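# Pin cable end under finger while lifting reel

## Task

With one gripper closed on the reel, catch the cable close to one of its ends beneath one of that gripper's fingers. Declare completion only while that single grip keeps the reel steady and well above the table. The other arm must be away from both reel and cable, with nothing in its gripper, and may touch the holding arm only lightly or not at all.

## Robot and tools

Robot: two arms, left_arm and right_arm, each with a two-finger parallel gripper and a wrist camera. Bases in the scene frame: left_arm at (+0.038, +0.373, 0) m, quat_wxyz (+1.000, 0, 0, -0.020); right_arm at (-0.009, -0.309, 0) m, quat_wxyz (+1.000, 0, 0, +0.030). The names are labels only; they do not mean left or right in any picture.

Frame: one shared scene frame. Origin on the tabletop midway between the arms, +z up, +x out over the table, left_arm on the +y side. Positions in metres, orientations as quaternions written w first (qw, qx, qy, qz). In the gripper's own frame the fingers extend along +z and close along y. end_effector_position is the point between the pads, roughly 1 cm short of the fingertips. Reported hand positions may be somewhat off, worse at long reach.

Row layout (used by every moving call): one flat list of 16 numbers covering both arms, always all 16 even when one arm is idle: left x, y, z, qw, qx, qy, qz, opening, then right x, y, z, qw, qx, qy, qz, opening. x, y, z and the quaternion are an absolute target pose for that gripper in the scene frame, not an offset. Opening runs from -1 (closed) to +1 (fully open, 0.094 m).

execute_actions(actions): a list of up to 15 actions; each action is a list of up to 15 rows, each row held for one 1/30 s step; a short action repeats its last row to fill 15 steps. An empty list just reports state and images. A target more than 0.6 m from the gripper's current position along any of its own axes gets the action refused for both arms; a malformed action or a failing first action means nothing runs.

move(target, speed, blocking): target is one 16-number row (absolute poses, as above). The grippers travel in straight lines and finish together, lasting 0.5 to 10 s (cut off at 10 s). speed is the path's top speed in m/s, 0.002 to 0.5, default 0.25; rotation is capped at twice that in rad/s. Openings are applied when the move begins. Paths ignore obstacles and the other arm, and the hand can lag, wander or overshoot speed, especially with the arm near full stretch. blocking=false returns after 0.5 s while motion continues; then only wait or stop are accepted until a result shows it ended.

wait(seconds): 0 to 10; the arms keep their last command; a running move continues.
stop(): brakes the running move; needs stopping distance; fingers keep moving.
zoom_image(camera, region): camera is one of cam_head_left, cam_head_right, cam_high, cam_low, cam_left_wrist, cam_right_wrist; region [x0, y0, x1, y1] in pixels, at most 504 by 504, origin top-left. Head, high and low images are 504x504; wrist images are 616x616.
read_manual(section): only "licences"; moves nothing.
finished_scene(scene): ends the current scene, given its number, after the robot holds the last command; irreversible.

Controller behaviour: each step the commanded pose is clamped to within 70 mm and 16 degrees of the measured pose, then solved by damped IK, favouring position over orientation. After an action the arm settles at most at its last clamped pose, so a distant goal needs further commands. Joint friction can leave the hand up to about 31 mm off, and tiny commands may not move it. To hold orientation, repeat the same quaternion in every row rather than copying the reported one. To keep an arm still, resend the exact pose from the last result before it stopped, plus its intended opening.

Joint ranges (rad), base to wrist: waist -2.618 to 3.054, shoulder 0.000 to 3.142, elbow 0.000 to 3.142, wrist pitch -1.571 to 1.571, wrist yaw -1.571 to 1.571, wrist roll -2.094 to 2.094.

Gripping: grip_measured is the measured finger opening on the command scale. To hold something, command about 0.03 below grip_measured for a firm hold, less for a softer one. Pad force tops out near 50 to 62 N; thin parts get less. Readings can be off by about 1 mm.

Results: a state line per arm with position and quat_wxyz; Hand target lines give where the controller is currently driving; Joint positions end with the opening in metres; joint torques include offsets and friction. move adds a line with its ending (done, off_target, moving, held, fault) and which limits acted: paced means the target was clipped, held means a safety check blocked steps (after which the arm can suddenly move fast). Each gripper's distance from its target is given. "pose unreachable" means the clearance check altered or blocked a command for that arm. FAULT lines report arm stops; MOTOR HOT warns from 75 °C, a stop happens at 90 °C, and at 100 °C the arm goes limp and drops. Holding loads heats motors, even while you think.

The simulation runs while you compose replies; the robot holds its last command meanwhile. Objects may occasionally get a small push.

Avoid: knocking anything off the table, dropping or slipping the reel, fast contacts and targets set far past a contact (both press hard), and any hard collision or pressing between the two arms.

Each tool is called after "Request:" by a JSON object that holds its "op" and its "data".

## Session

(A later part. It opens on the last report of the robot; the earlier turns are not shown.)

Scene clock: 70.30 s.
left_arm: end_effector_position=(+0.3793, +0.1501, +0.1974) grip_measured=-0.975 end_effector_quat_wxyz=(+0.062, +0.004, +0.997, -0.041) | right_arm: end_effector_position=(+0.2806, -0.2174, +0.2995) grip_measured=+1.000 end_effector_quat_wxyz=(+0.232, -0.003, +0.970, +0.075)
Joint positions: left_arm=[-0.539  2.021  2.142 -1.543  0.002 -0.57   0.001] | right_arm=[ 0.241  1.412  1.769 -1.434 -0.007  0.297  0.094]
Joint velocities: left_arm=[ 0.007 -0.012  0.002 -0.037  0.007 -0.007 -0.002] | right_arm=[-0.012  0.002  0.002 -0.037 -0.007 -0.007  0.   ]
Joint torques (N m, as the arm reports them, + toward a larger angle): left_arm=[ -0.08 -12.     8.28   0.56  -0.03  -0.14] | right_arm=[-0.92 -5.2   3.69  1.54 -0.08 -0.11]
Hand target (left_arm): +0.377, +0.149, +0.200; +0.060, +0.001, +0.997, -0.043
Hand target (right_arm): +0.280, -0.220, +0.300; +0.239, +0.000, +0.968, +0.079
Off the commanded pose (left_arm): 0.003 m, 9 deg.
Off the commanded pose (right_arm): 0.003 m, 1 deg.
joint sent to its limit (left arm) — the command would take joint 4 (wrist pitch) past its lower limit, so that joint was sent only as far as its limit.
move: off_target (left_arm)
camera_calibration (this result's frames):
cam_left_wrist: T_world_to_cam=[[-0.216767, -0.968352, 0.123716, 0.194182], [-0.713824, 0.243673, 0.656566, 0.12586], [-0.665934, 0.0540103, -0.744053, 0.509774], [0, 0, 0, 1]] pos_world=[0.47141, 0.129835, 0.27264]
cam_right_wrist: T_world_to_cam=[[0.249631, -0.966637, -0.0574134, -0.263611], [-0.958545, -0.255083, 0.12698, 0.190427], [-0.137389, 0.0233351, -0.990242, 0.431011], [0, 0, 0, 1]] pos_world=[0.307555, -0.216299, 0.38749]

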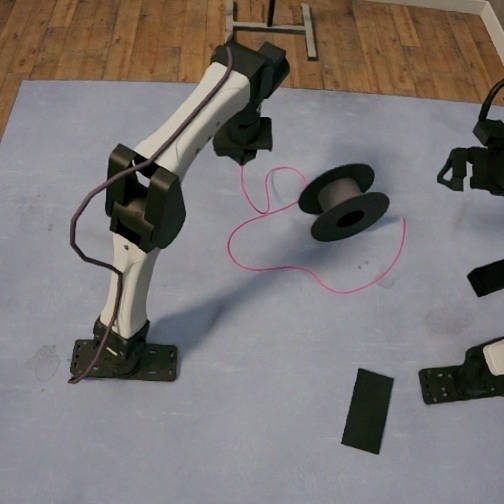

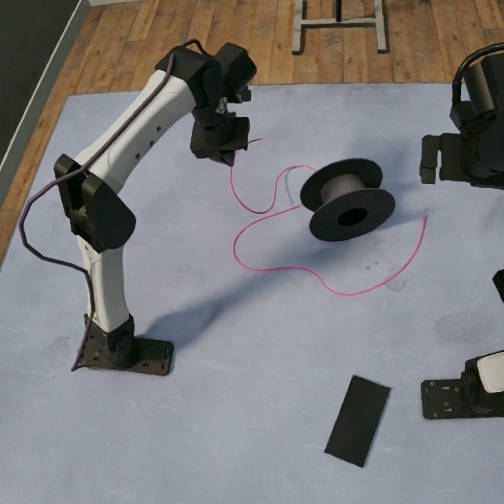

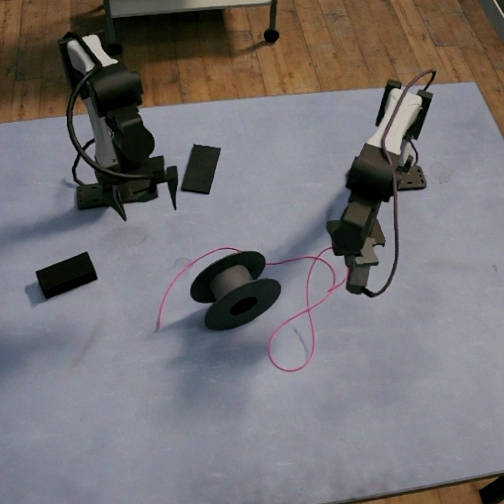

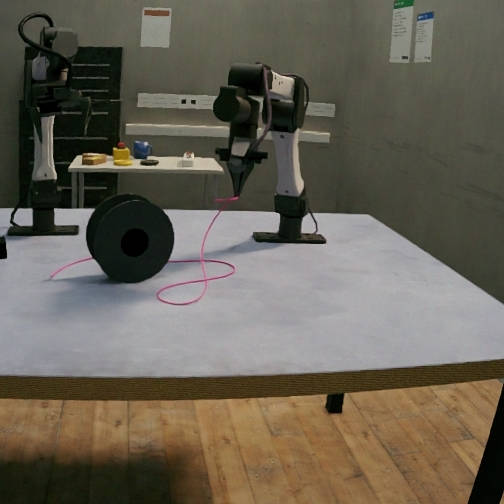

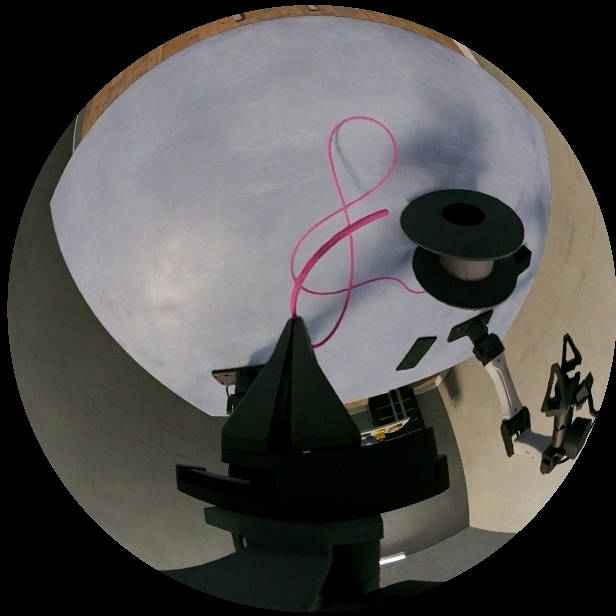

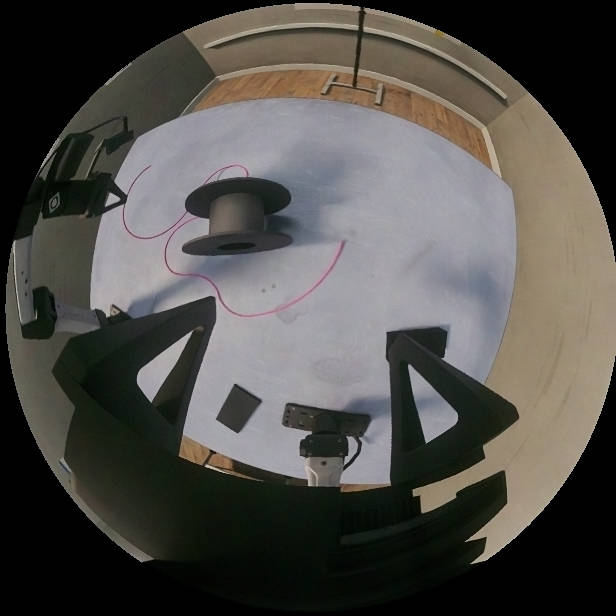

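Request:
{"op": "move", "data": {"target": [0.24,0.09,0.17,0,0.13,0.991,0,-1,0.37,-0.17,0.27,-0.21,0.568,0.782,0.152,0.2], "speed": 0.25}}

Request:
{"op": "move", "data": {"target": [0.27,-0.045,0.165,0,0.13,0.991,0,-1,0.37,-0.17,0.27,-0.21,0.568,0.782,0.152,0.2], "speed": 0.1}}

Scene clock: 104.07 s.
left_arm: end_effector_position=(+0.2440, +0.0865, +0.1704) grip_measured=-0.975 end_effector_quat_wxyz=(+0.002, +0.130, +0.991, -0.003) | right_arm: end_effector_position=(+0.3650, -0.1670, +0.2611) grip_measured=+0.202 end_effector_quat_wxyz=(-0.119, +0.587, +0.755, +0.267)
Joint positions: left_arm=[-0.908  1.896  1.865 -1.534  0.002 -0.686  0.001] | right_arm=[ 0.077  1.923  2.153 -1.555 -0.546  1.529  0.056]
Joint velocities: left_arm=[ 0.002 -0.002  0.007  0.051  0.007 -0.022  0.001] | right_arm=[-0.007  0.007 -0.007 -0.066  0.037  0.007 -0.001]
Joint torques (N m, as the arm reports them, + toward a larger angle): left_arm=[ -0.26 -11.77   5.55   0.34   0.01  -0.17] | right_arm=[-0.85 -7.57  6.88  0.78 -0.3  -0.01]
Hand target (left_arm): +0.238, +0.089, +0.169; -0.005, +0.129, +0.992, -0.002
Hand target (right_arm): +0.369, -0.170, +0.266; -0.117, +0.592, +0.748, +0.276
Off the commanded pose (left_arm): 0.005 m, 0 deg.
Off the commanded pose (right_arm): 0.011 m, 17 deg; orientation clipped at the last step of the last action.
joint sent to its limit (right arm) — the command would take joint 4 (wrist pitch) past its lower limit, so that joint was sent only as far as its limit.
move: off_target (right_arm); limits=paced
camera_calibration (this result's frames):
cam_left_wrist: T_world_to_cam=[[-0.442308, -0.893831, 0.0736846, 0.163652], [-0.561732, 0.340141, 0.754162, 0.00036232], [-0.699157, 0.292181, -0.652541, 0.374892], [0, 0, 0, 1]] pos_world=[0.334696, 0.0366181, 0.2323]
cam_right_wrist: T_world_to_cam=[[-0.859077, -0.337639, -0.38469, 0.357094], [-0.486098, 0.302806, 0.819767, 0.0288849], [-0.160299, 0.89124, -0.424259, 0.409006], [0, 0, 0, 1]] pos_world=[0.386375, -0.252701, 0.287216]

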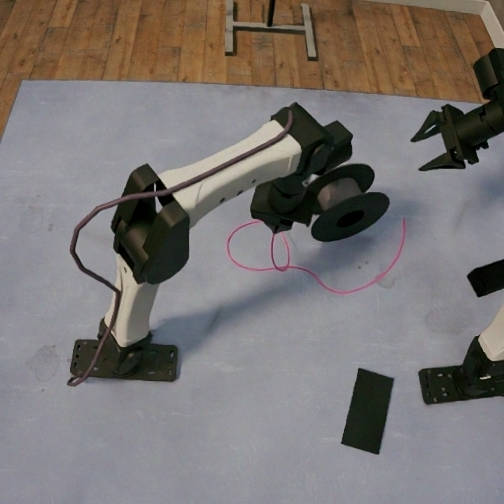

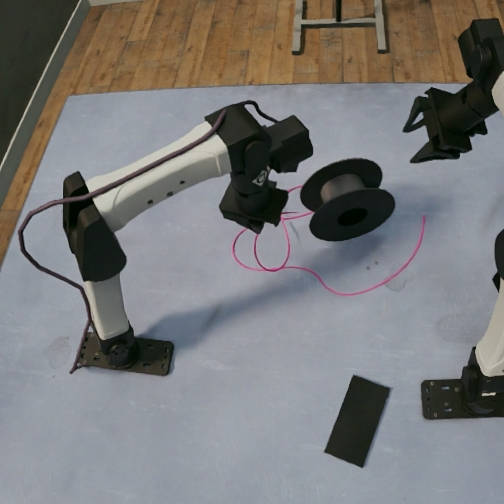

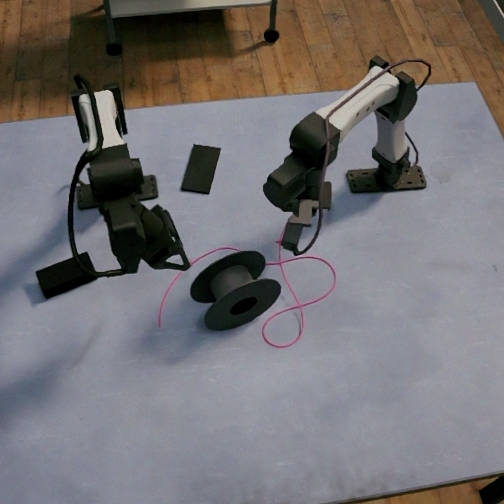

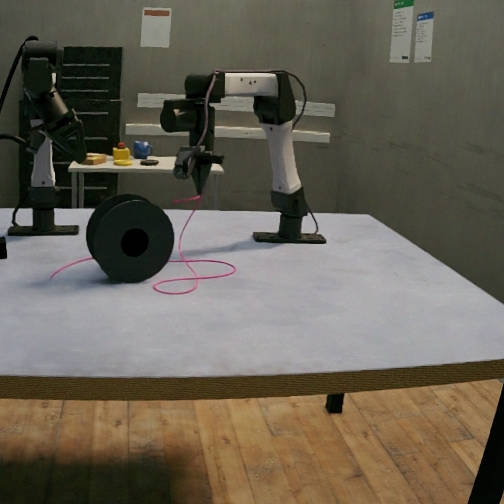

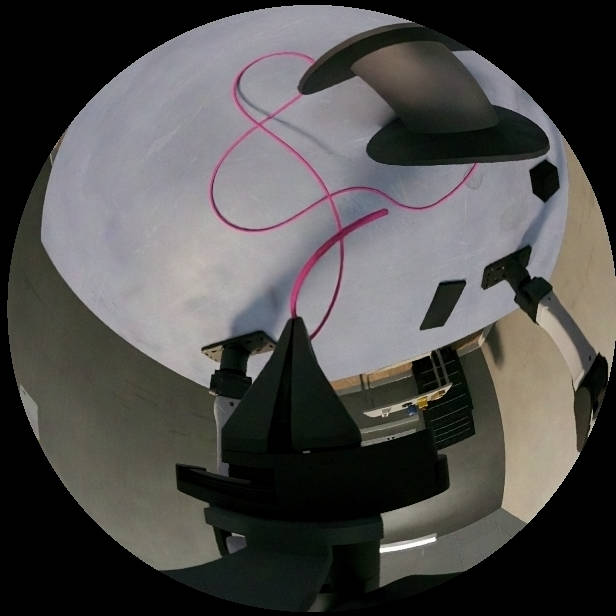

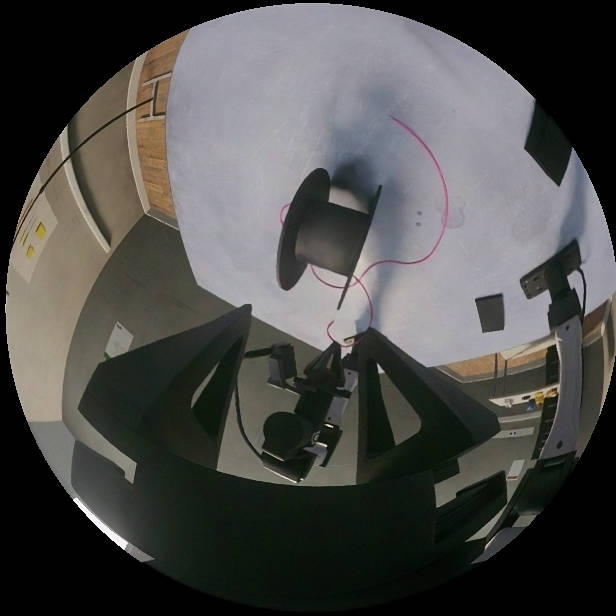

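Scene clock: 105.90 s.
left_arm: end_effector_position=(+0.2691, -0.0405, +0.1699) grip_measured=-0.975 end_effector_quat_wxyz=(+0.056, +0.133, +0.987, -0.077) | right_arm: end_effector_position=(+0.3647, -0.1657, +0.2619) grip_measured=+0.202 end_effector_quat_wxyz=(-0.123, +0.590, +0.751, +0.269)
Joint positions: left_arm=[-1.022  2.3    2.471 -1.552  0.002 -0.794  0.001] | right_arm=[ 0.077  1.923  2.153 -1.555 -0.555  1.538  0.056]
Joint velocities: left_arm=[-0.012 -0.012  0.012 -0.022 -0.022 -0.007  0.   ] | right_arm=[ 0.002  0.007  0.007  0.007 -0.022 -0.066 -0.001]
Joint torques (N m, as the arm reports them, + toward a larger angle): left_arm=[ -0.29 -12.38   8.67   0.69  -0.11  -0.15] | right_arm=[-1.25 -7.75  7.35  0.78 -0.38  0.03]
Hand target (left_arm): +0.268, -0.044, +0.165; +0.053, +0.131, +0.987, -0.073
Hand target (right_arm): +0.369, -0.170, +0.269; -0.118, +0.593, +0.745, +0.281
Off the commanded pose (left_arm): 0.007 m, 11 deg.
Off the commanded pose (right_arm): 0.011 m, 17 deg; orientation clipped at the last step of the last action.
joint sent to its limit (left arm) — the command would take joint 4 (wrist pitch) past its lower limit, so that joint was sent only as far as its limit.
joint sent to its limit (right arm) — the command would take joint 4 (wrist pitch) past its lower limit, so that joint was sent only as far as its limit.
move: off_target (left_arm, right_arm); limits=paced
camera_calibration (this result's frames):
cam_left_wrist: T_world_to_cam=[[-0.458892, -0.871082, 0.175028, 0.0494763], [-0.621562, 0.455501, 0.637322, 0.0987126], [-0.634885, 0.183672, -0.750457, 0.424188], [0, 0, 0, 1]] pos_world=[0.353371, -0.0797773, 0.246763]
cam_right_wrist: T_world_to_cam=[[-0.863245, -0.329187, -0.382679, 0.359907], [-0.47938, 0.297144, 0.825773, 0.0226898], [-0.158123, 0.896293, -0.414314, 0.405563], [0, 0, 0, 1]] pos_world=[0.385694, -0.251769, 0.287023]

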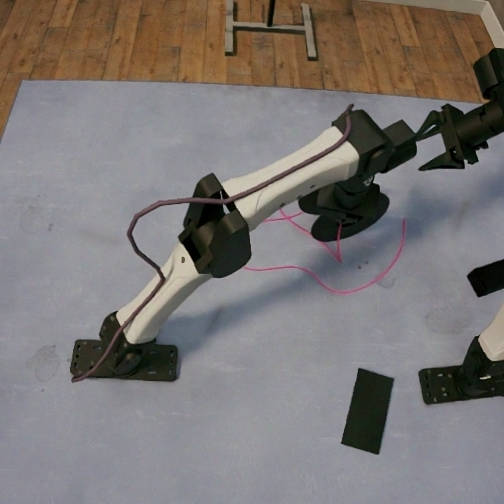

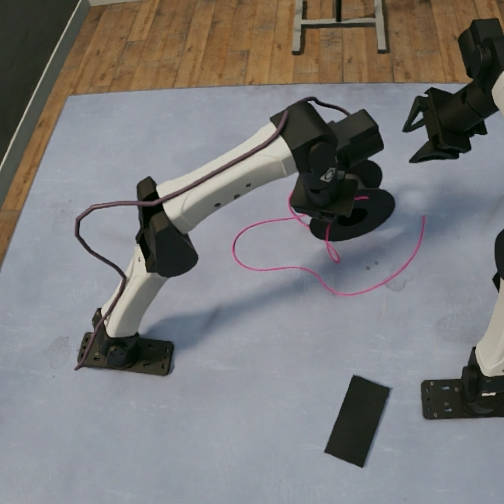

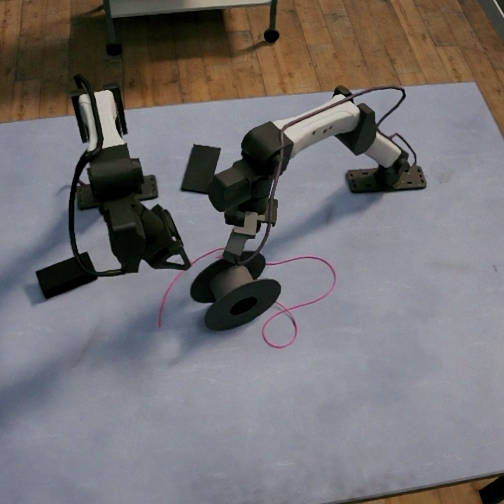

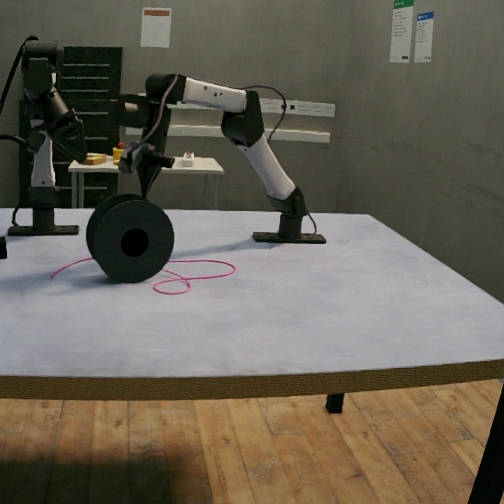

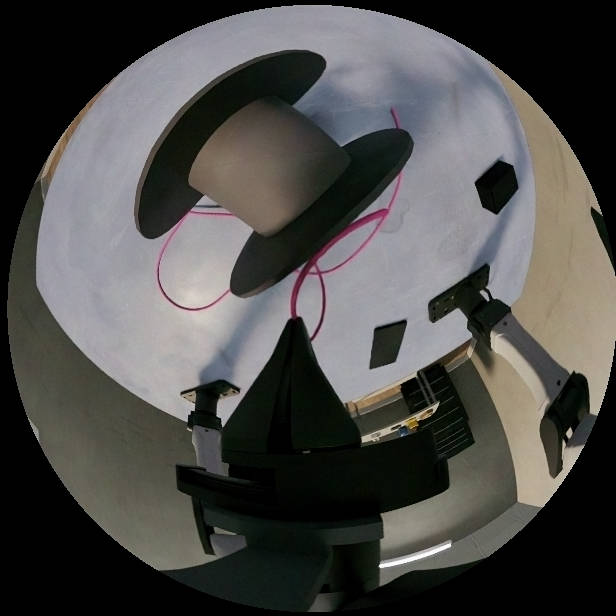

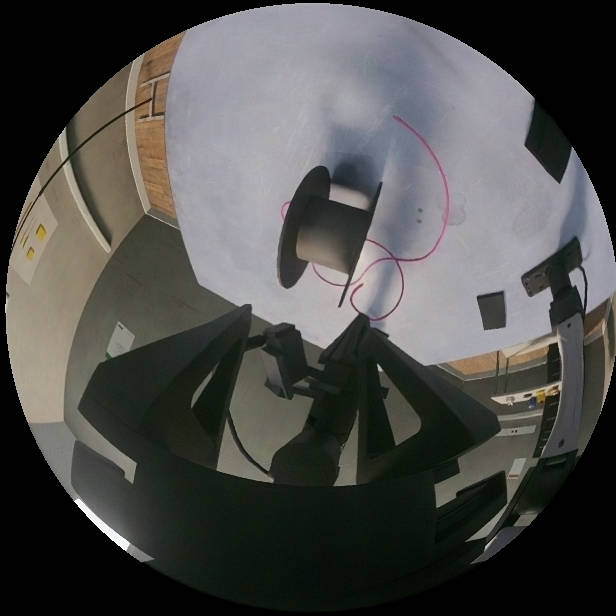

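Request:
{"op": "move", "data": {"target": [0.262,-0.055,0.14,0,0,0.966,-0.259,-1,0.375,-0.2,0.22,-0.31,0.543,0.747,0.225,0.2], "speed": 0.1}}

Scene clock: 122.53 s.
left_arm: end_effector_position=(+0.2634, -0.0595, +0.1443) grip_measured=-0.975 end_effector_quat_wxyz=(+0.009, +0.009, +0.966, -0.258) | right_arm: end_effector_position=(+0.3750, -0.1973, +0.2236) grip_measured=+0.202 end_effector_quat_wxyz=(-0.214, +0.578, +0.725, +0.309)
Joint positions: left_arm=[-0.96   1.99   1.77  -0.894  0.262 -1.042  0.001] | right_arm=[-0.081  1.998  2.026 -1.555 -0.77   1.342  0.056]
Joint velocities: left_arm=[ 0.002 -0.007  0.002  0.037 -0.022  0.037  0.   ] | right_arm=[ 0.017 -0.002 -0.002 -0.051 -0.007 -0.066  0.   ]
Joint torques (N m, as the arm reports them, + toward a larger angle): left_arm=[  0.77 -13.78   6.57   1.22   0.22  -0.11] | right_arm=[-0.92 -8.3   4.09  0.36 -0.5  -0.15]
Hand target (left_arm): +0.263, -0.055, +0.143; +0.002, +0.002, +0.966, -0.259
Hand target (right_arm): +0.374, -0.200, +0.218; -0.223, +0.582, +0.719, +0.308
Off the commanded pose (left_arm): 0.006 m, 1 deg.
Off the commanded pose (right_arm): 0.005 m, 15 deg.
joint sent to its limit (right arm) — the command would take joint 4 (wrist pitch) past its lower limit, so that joint was sent only as far as its limit.
move: off_target (right_arm)
camera_calibration (this result's frames):
cam_left_wrist: T_world_to_cam=[[-0.218591, -0.811239, 0.542319, -0.0779017], [-0.632757, 0.540918, 0.554099, 0.1401], [-0.742857, -0.222035, -0.631557, 0.391978], [0, 0, 0, 1]] pos_world=[0.362804, -0.0519467, 0.212175]
cam_right_wrist: T_world_to_cam=[[-0.888944, -0.282753, -0.360318, 0.357539], [-0.406754, 0.125728, 0.904844, -0.0100998], [-0.210545, 0.950917, -0.226776, 0.408118], [0, 0, 0, 1]] pos_world=[0.399651, -0.285721, 0.230518]

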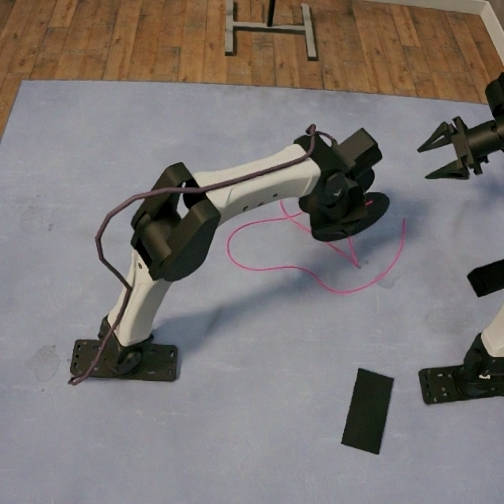

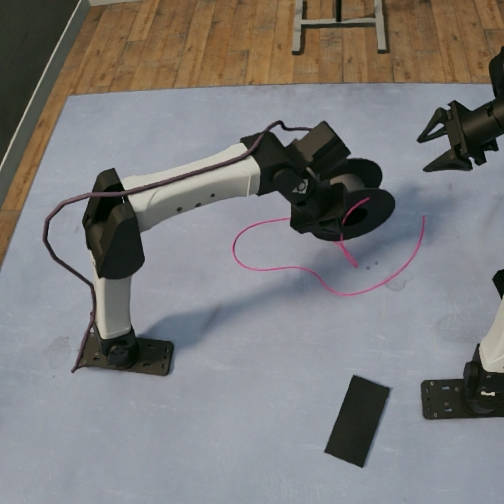

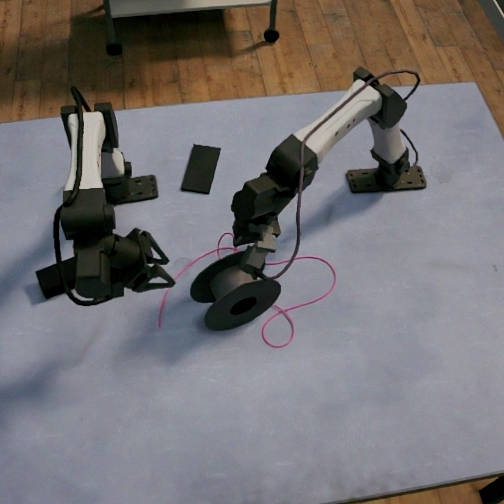

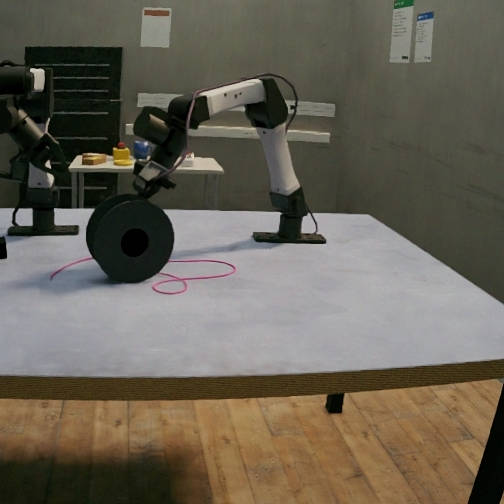

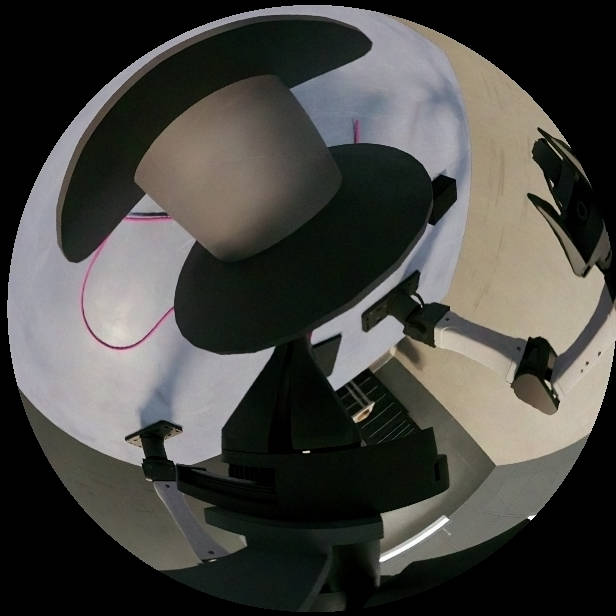

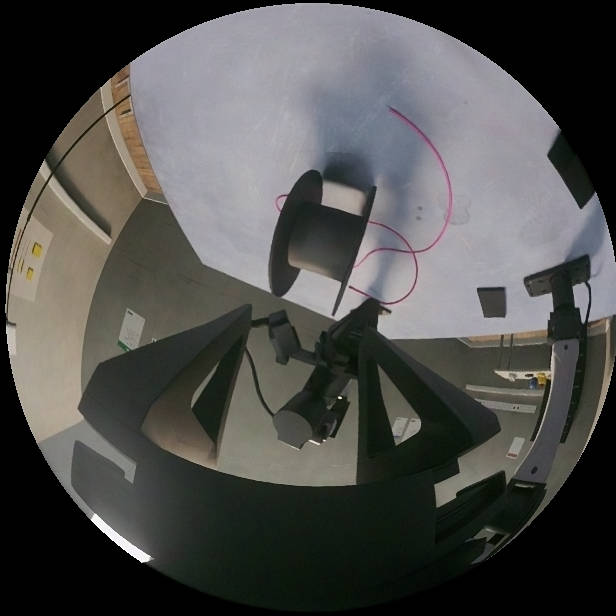

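Request:
{"op": "move", "data": {"target": [0.268,-0.055,0.14,0,0,0.966,-0.259,-1,0.344,-0.13,0.194,-0.277,0.553,0.76,0.201,0.2], "speed": 0.08}}

Request:
{"op": "zoom_image", "data": {"camera": "cam_head_right", "region": [290,120,450,260]}}

Scene clock: 138.27 s.
left_arm: end_effector_position=(+0.2674, -0.0576, +0.1447) grip_measured=-0.975 end_effector_quat_wxyz=(+0.007, +0.004, +0.966, -0.260) | right_arm: end_effector_position=(+0.3476, -0.1311, +0.2014) grip_measured=+0.202 end_effector_quat_wxyz=(-0.253, +0.556, +0.755, +0.238)
Joint positions: left_arm=[-0.948  1.99   1.77  -0.893  0.27  -1.043  0.001] | right_arm=[ 0.118  2.028  2.01  -1.556 -0.709  1.447  0.056]
Joint velocities: left_arm=[ 0.002  0.007 -0.017  0.037  0.051 -0.037 -0.   ] | right_arm=[ 0.017 -0.007  0.002 -0.051 -0.007  0.007  0.   ]
Joint torques (N m, as the arm reports them, + toward a larger angle): left_arm=[  0.78 -12.51   7.45   1.24   0.18  -0.01] | right_arm=[ 1.01 -8.33  3.92  0.27 -0.31 -0.09]
Hand target (left_arm): +0.268, -0.055, +0.140; +0.000, -0.000, +0.966, -0.259
Hand target (right_arm): +0.343, -0.129, +0.193; -0.261, +0.560, +0.754, +0.224
Off the commanded pose (left_arm): 0.005 m, 1 deg.
Off the commanded pose (right_arm): 0.008 m, 5 deg.
joint sent to its limit (right arm) — the command would take joint 4 (wrist pitch) past its lower limit, so that joint was sent only as far as its limit.
move: off_target (right_arm)
camera_calibration (this result's frames):
cam_left_wrist: T_world_to_cam=[[-0.208185, -0.810484, 0.547518, -0.0792213], [-0.634378, 0.537961, 0.555124, 0.141501], [-0.744462, -0.231765, -0.626149, 0.394764], [0, 0, 0, 1]] pos_world=[0.367159, -0.0488372, 0.212005]
cam_right_wrist: T_world_to_cam=[[-0.880724, -0.410206, -0.236762, 0.299489], [-0.319274, 0.144958, 0.93651, -0.0437054], [-0.349841, 0.900399, -0.258636, 0.382555], [0, 0, 0, 1]] pos_world=[0.383647, -0.215264, 0.210781]

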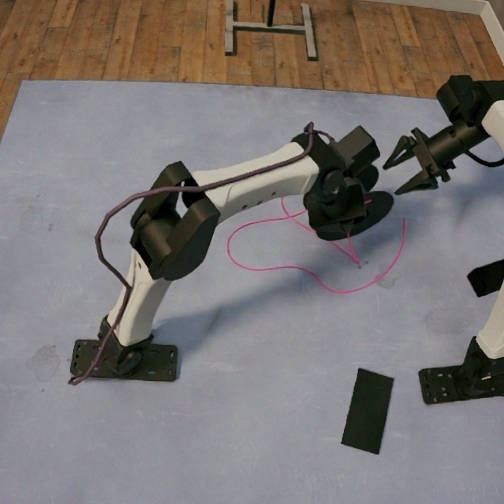

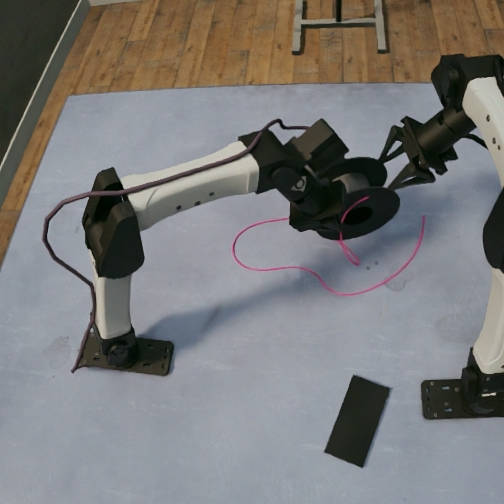

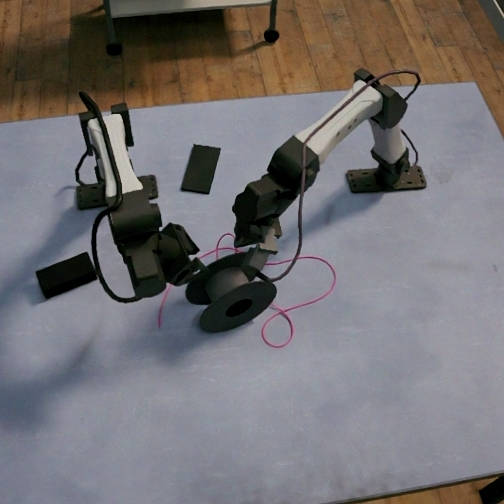

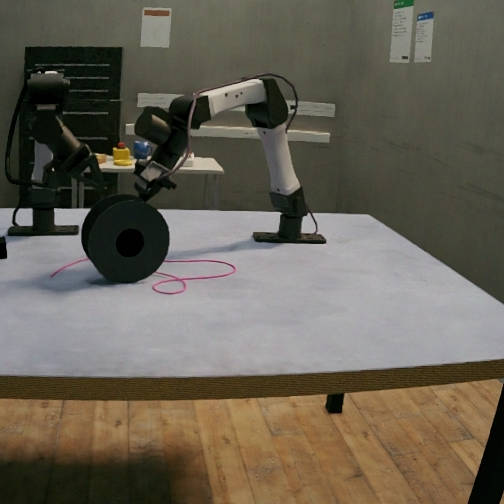

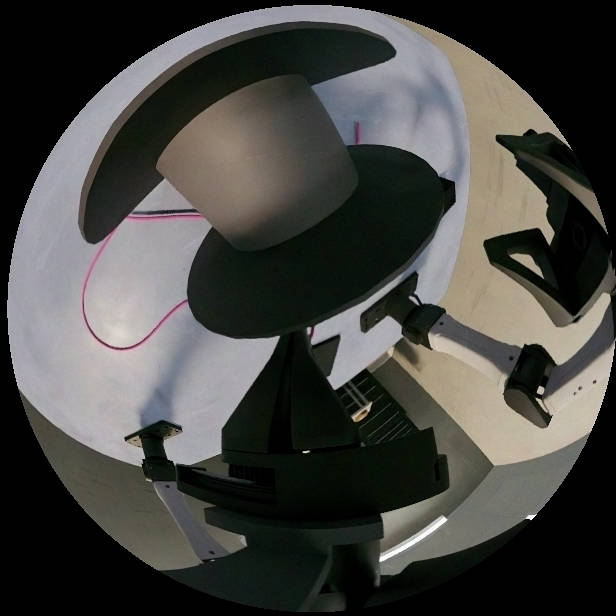

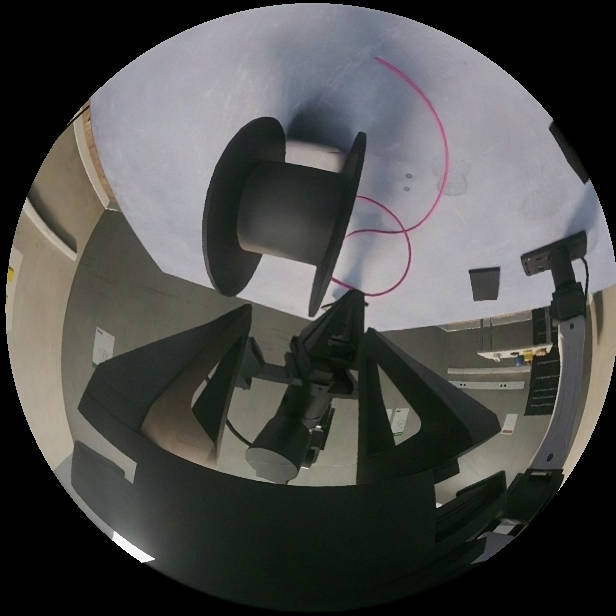

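Region (290, 120, 450, 260) of cam_head_right's 504x504 image, scaled by 3.150, with more detail than that image has; it fills the top 441 rows of this view, and the rest is white.

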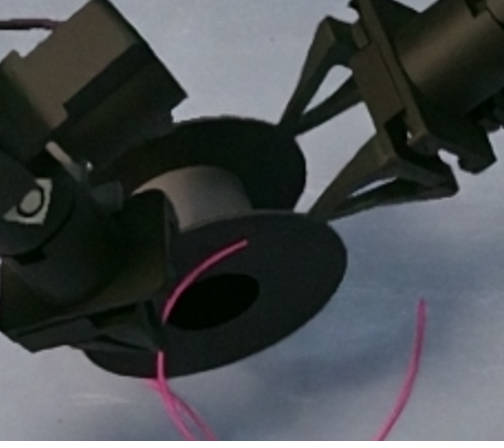

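Request:
{"op": "move", "data": {"target": [0.268,-0.055,0.14,0,0,0.966,-0.259,-1,0.329,-0.098,0.148,-0.277,0.553,0.76,0.201,0.2], "speed": 0.04}}

Request:
{"op": "zoom_image", "data": {"camera": "cam_head_right", "region": [290,120,450,260]}}

Scene clock: 150.67 s.
left_arm: end_effector_position=(+0.2673, -0.0576, +0.1448) grip_measured=-0.975 end_effector_quat_wxyz=(+0.007, +0.004, +0.965, -0.260) | right_arm: end_effector_position=(+0.3318, -0.1006, +0.1528) grip_measured=+0.202 end_effector_quat_wxyz=(-0.277, +0.553, +0.758, +0.207)
Joint positions: left_arm=[-0.948  1.99   1.77  -0.893  0.271 -1.043  0.001] | right_arm=[ 0.206  2.028  1.817 -1.387 -0.706  1.516  0.056]
Joint velocities: left_arm=[-0.012  0.017  0.012 -0.007 -0.022  0.037  0.   ] | right_arm=[-0.007 -0.007 -0.002  0.037  0.095  0.007 -0.   ]
Joint torques (N m, as the arm reports them, + toward a larger angle): left_arm=[  0.74 -12.44   7.4    1.22   0.21  -0.03] | right_arm=[ 0.83 -9.03  4.23  0.37 -0.27  0.01]
Hand target (left_arm): +0.268, -0.055, +0.140; +0.000, -0.000, +0.966, -0.259
Hand target (right_arm): +0.329, -0.098, +0.148; -0.277, +0.552, +0.760, +0.202
Off the commanded pose (left_arm): 0.005 m, 1 deg.
Off the commanded pose (right_arm): 0.006 m, 1 deg.
move: done
camera_calibration (this result's frames):
cam_left_wrist: T_world_to_cam=[[-0.208145, -0.810207, 0.547942, -0.0793642], [-0.63388, 0.538384, 0.555283, 0.14131], [-0.744897, -0.231749, -0.625636, 0.394728], [0, 0, 0, 1]] pos_world=[0.367086, -0.0489022, 0.211976]
cam_right_wrist: T_world_to_cam=[[-0.879383, -0.444859, -0.169665, 0.272397], [-0.26118, 0.152779, 0.953123, -0.0286762], [-0.398084, 0.882473, -0.25054, 0.350027], [0, 0, 0, 1]] pos_world=[0.371392, -0.18333, 0.161244]

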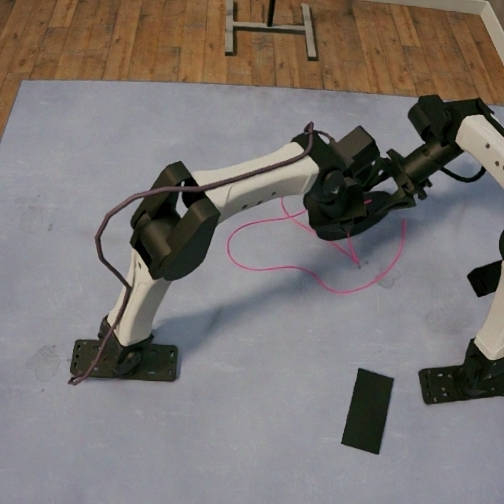

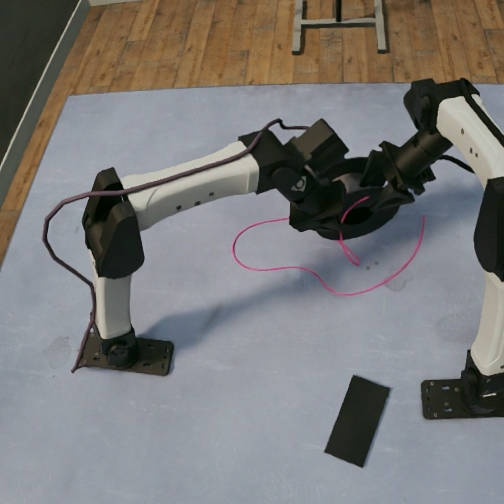

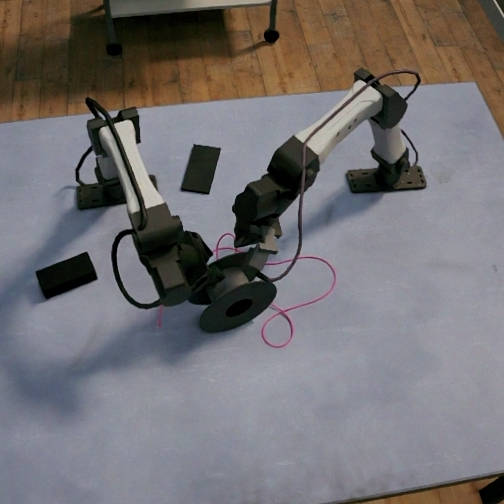

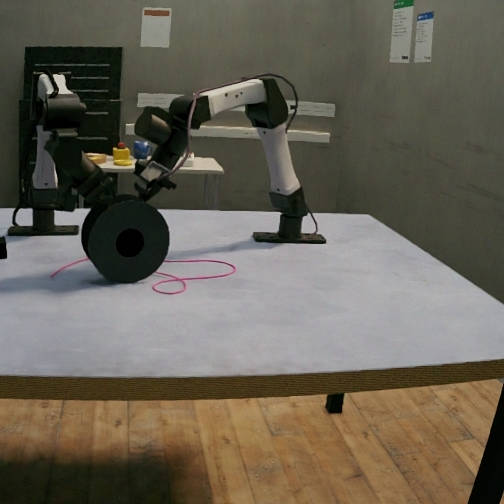

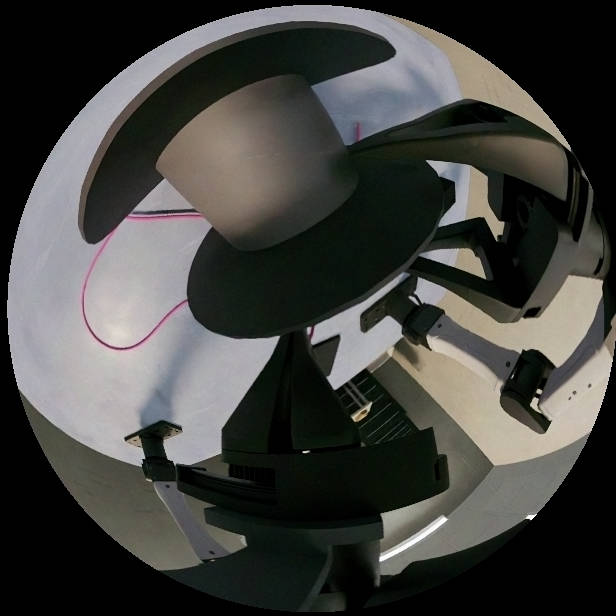

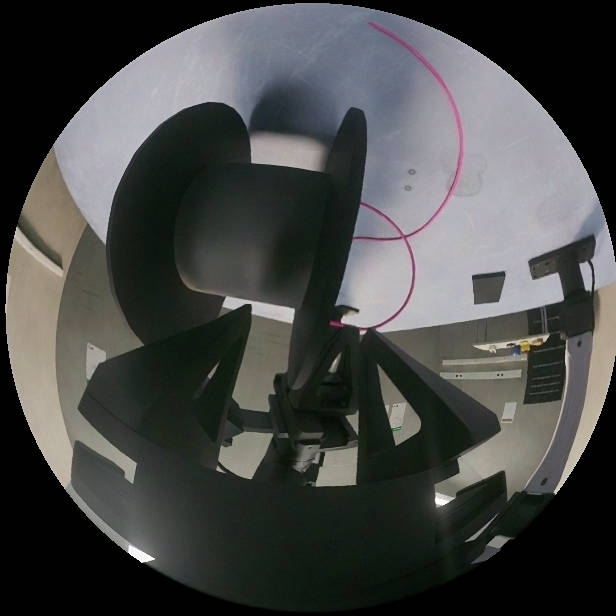

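Region (290, 120, 450, 260) of cam_head_right's 504x504 image, scaled by 3.150, with more detail than that image has; it fills the top 441 rows of this view, and the rest is white.

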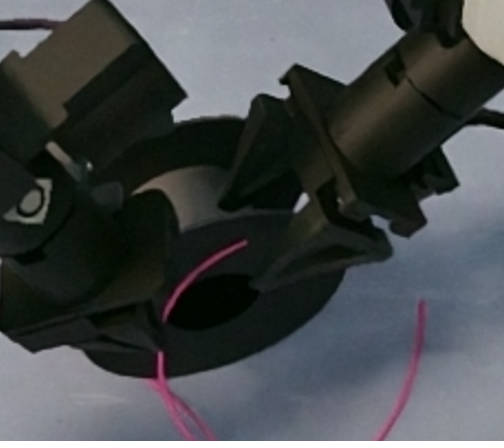

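Request:
{"op": "move", "data": {"target": [0.274,-0.075,0.14,0,0,0.966,-0.259,-1,0.325,-0.086,0.14,-0.277,0.553,0.76,0.201,0.2], "speed": 0.03}}

Request:
{"op": "zoom_image", "data": {"camera": "cam_head_right", "region": [290,120,450,260]}}

Scene clock: 158.93 s.
left_arm: end_effector_position=(+0.2770, -0.0723, +0.1461) grip_measured=-0.975 end_effector_quat_wxyz=(+0.010, +0.002, +0.964, -0.266) | right_arm: end_effector_position=(+0.3275, -0.0869, +0.1457) grip_measured=+0.201 end_effector_quat_wxyz=(-0.285, +0.551, +0.756, +0.208)
Joint positions: left_arm=[-0.948  2.052  1.859 -0.905  0.271 -1.049  0.001] | right_arm=[ 0.238  2.028  1.783 -1.337 -0.72   1.553  0.056]
Joint velocities: left_arm=[ 0.012 -0.017  0.007 -0.095  0.037  0.066  0.   ] | right_arm=[-0.007  0.017 -0.007  0.081 -0.007 -0.022 -0.001]
Joint torques (N m, as the arm reports them, + toward a larger angle): left_arm=[ -0.17 -11.33   9.89   1.1    0.15  -0.13] | right_arm=[ 1.02 -9.8   3.55  0.52 -0.18  0.04]
Hand target (left_arm): +0.274, -0.075, +0.140; +0.000, +0.000, +0.966, -0.259
Hand target (right_arm): +0.325, -0.086, +0.140; -0.277, +0.553, +0.760, +0.201
Off the commanded pose (left_arm): 0.007 m, 1 deg.
Off the commanded pose (right_arm): 0.006 m, 1 deg.
move: done
camera_calibration (this result's frames):
cam_left_wrist: T_world_to_cam=[[-0.207086, -0.804322, 0.55694, -0.0911894], [-0.639449, 0.542127, 0.545164, 0.15795], [-0.740419, -0.243239, -0.626589, 0.397453], [0, 0, 0, 1]] pos_world=[0.376398, -0.0622987, 0.213718]
cam_right_wrist: T_world_to_cam=[[-0.879716, -0.446435, -0.163694, 0.272614], [-0.249963, 0.141334, 0.957885, -0.0304957], [-0.404497, 0.883584, -0.235926, 0.334509], [0, 0, 0, 1]] pos_world=[0.367508, -0.169553, 0.152756]

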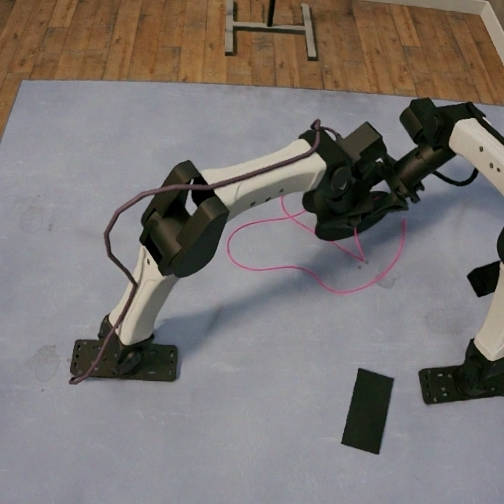

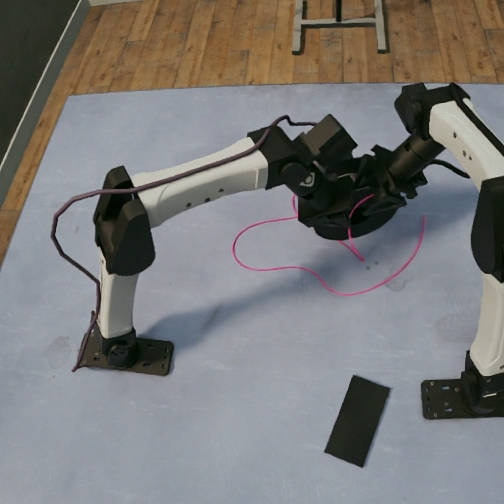

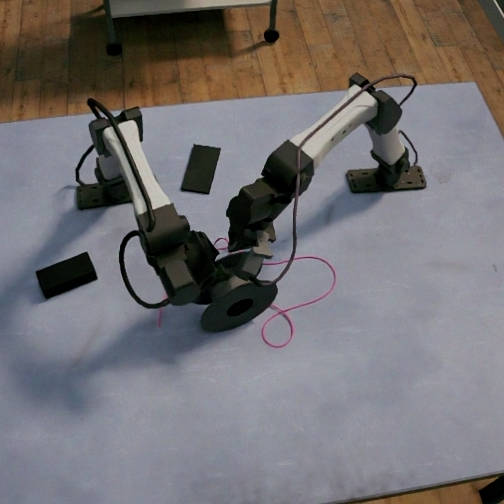

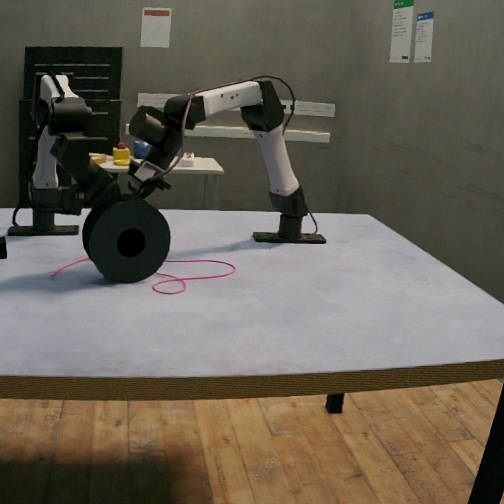

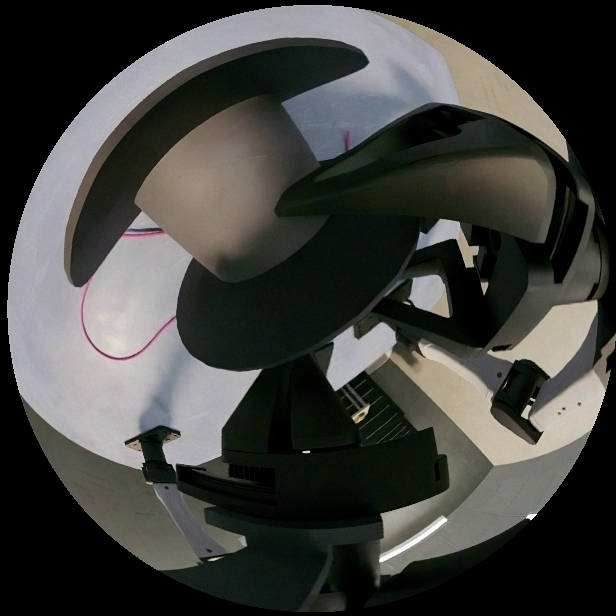

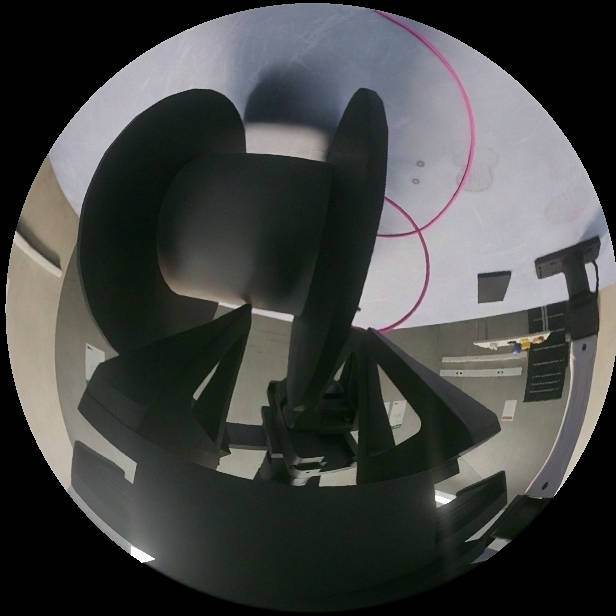

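Region (290, 120, 450, 260) of cam_head_right's 504x504 image, scaled by 3.150, with more detail than that image has; it fills the top 441 rows of this view, and the rest is white.

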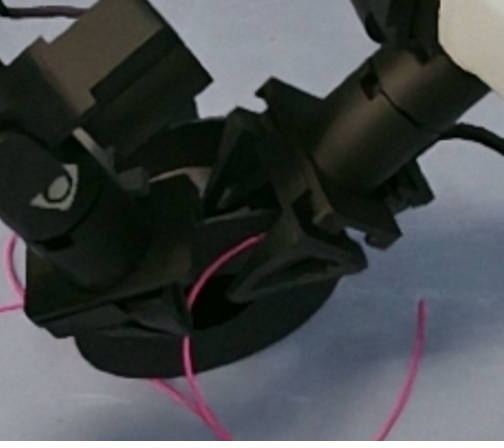

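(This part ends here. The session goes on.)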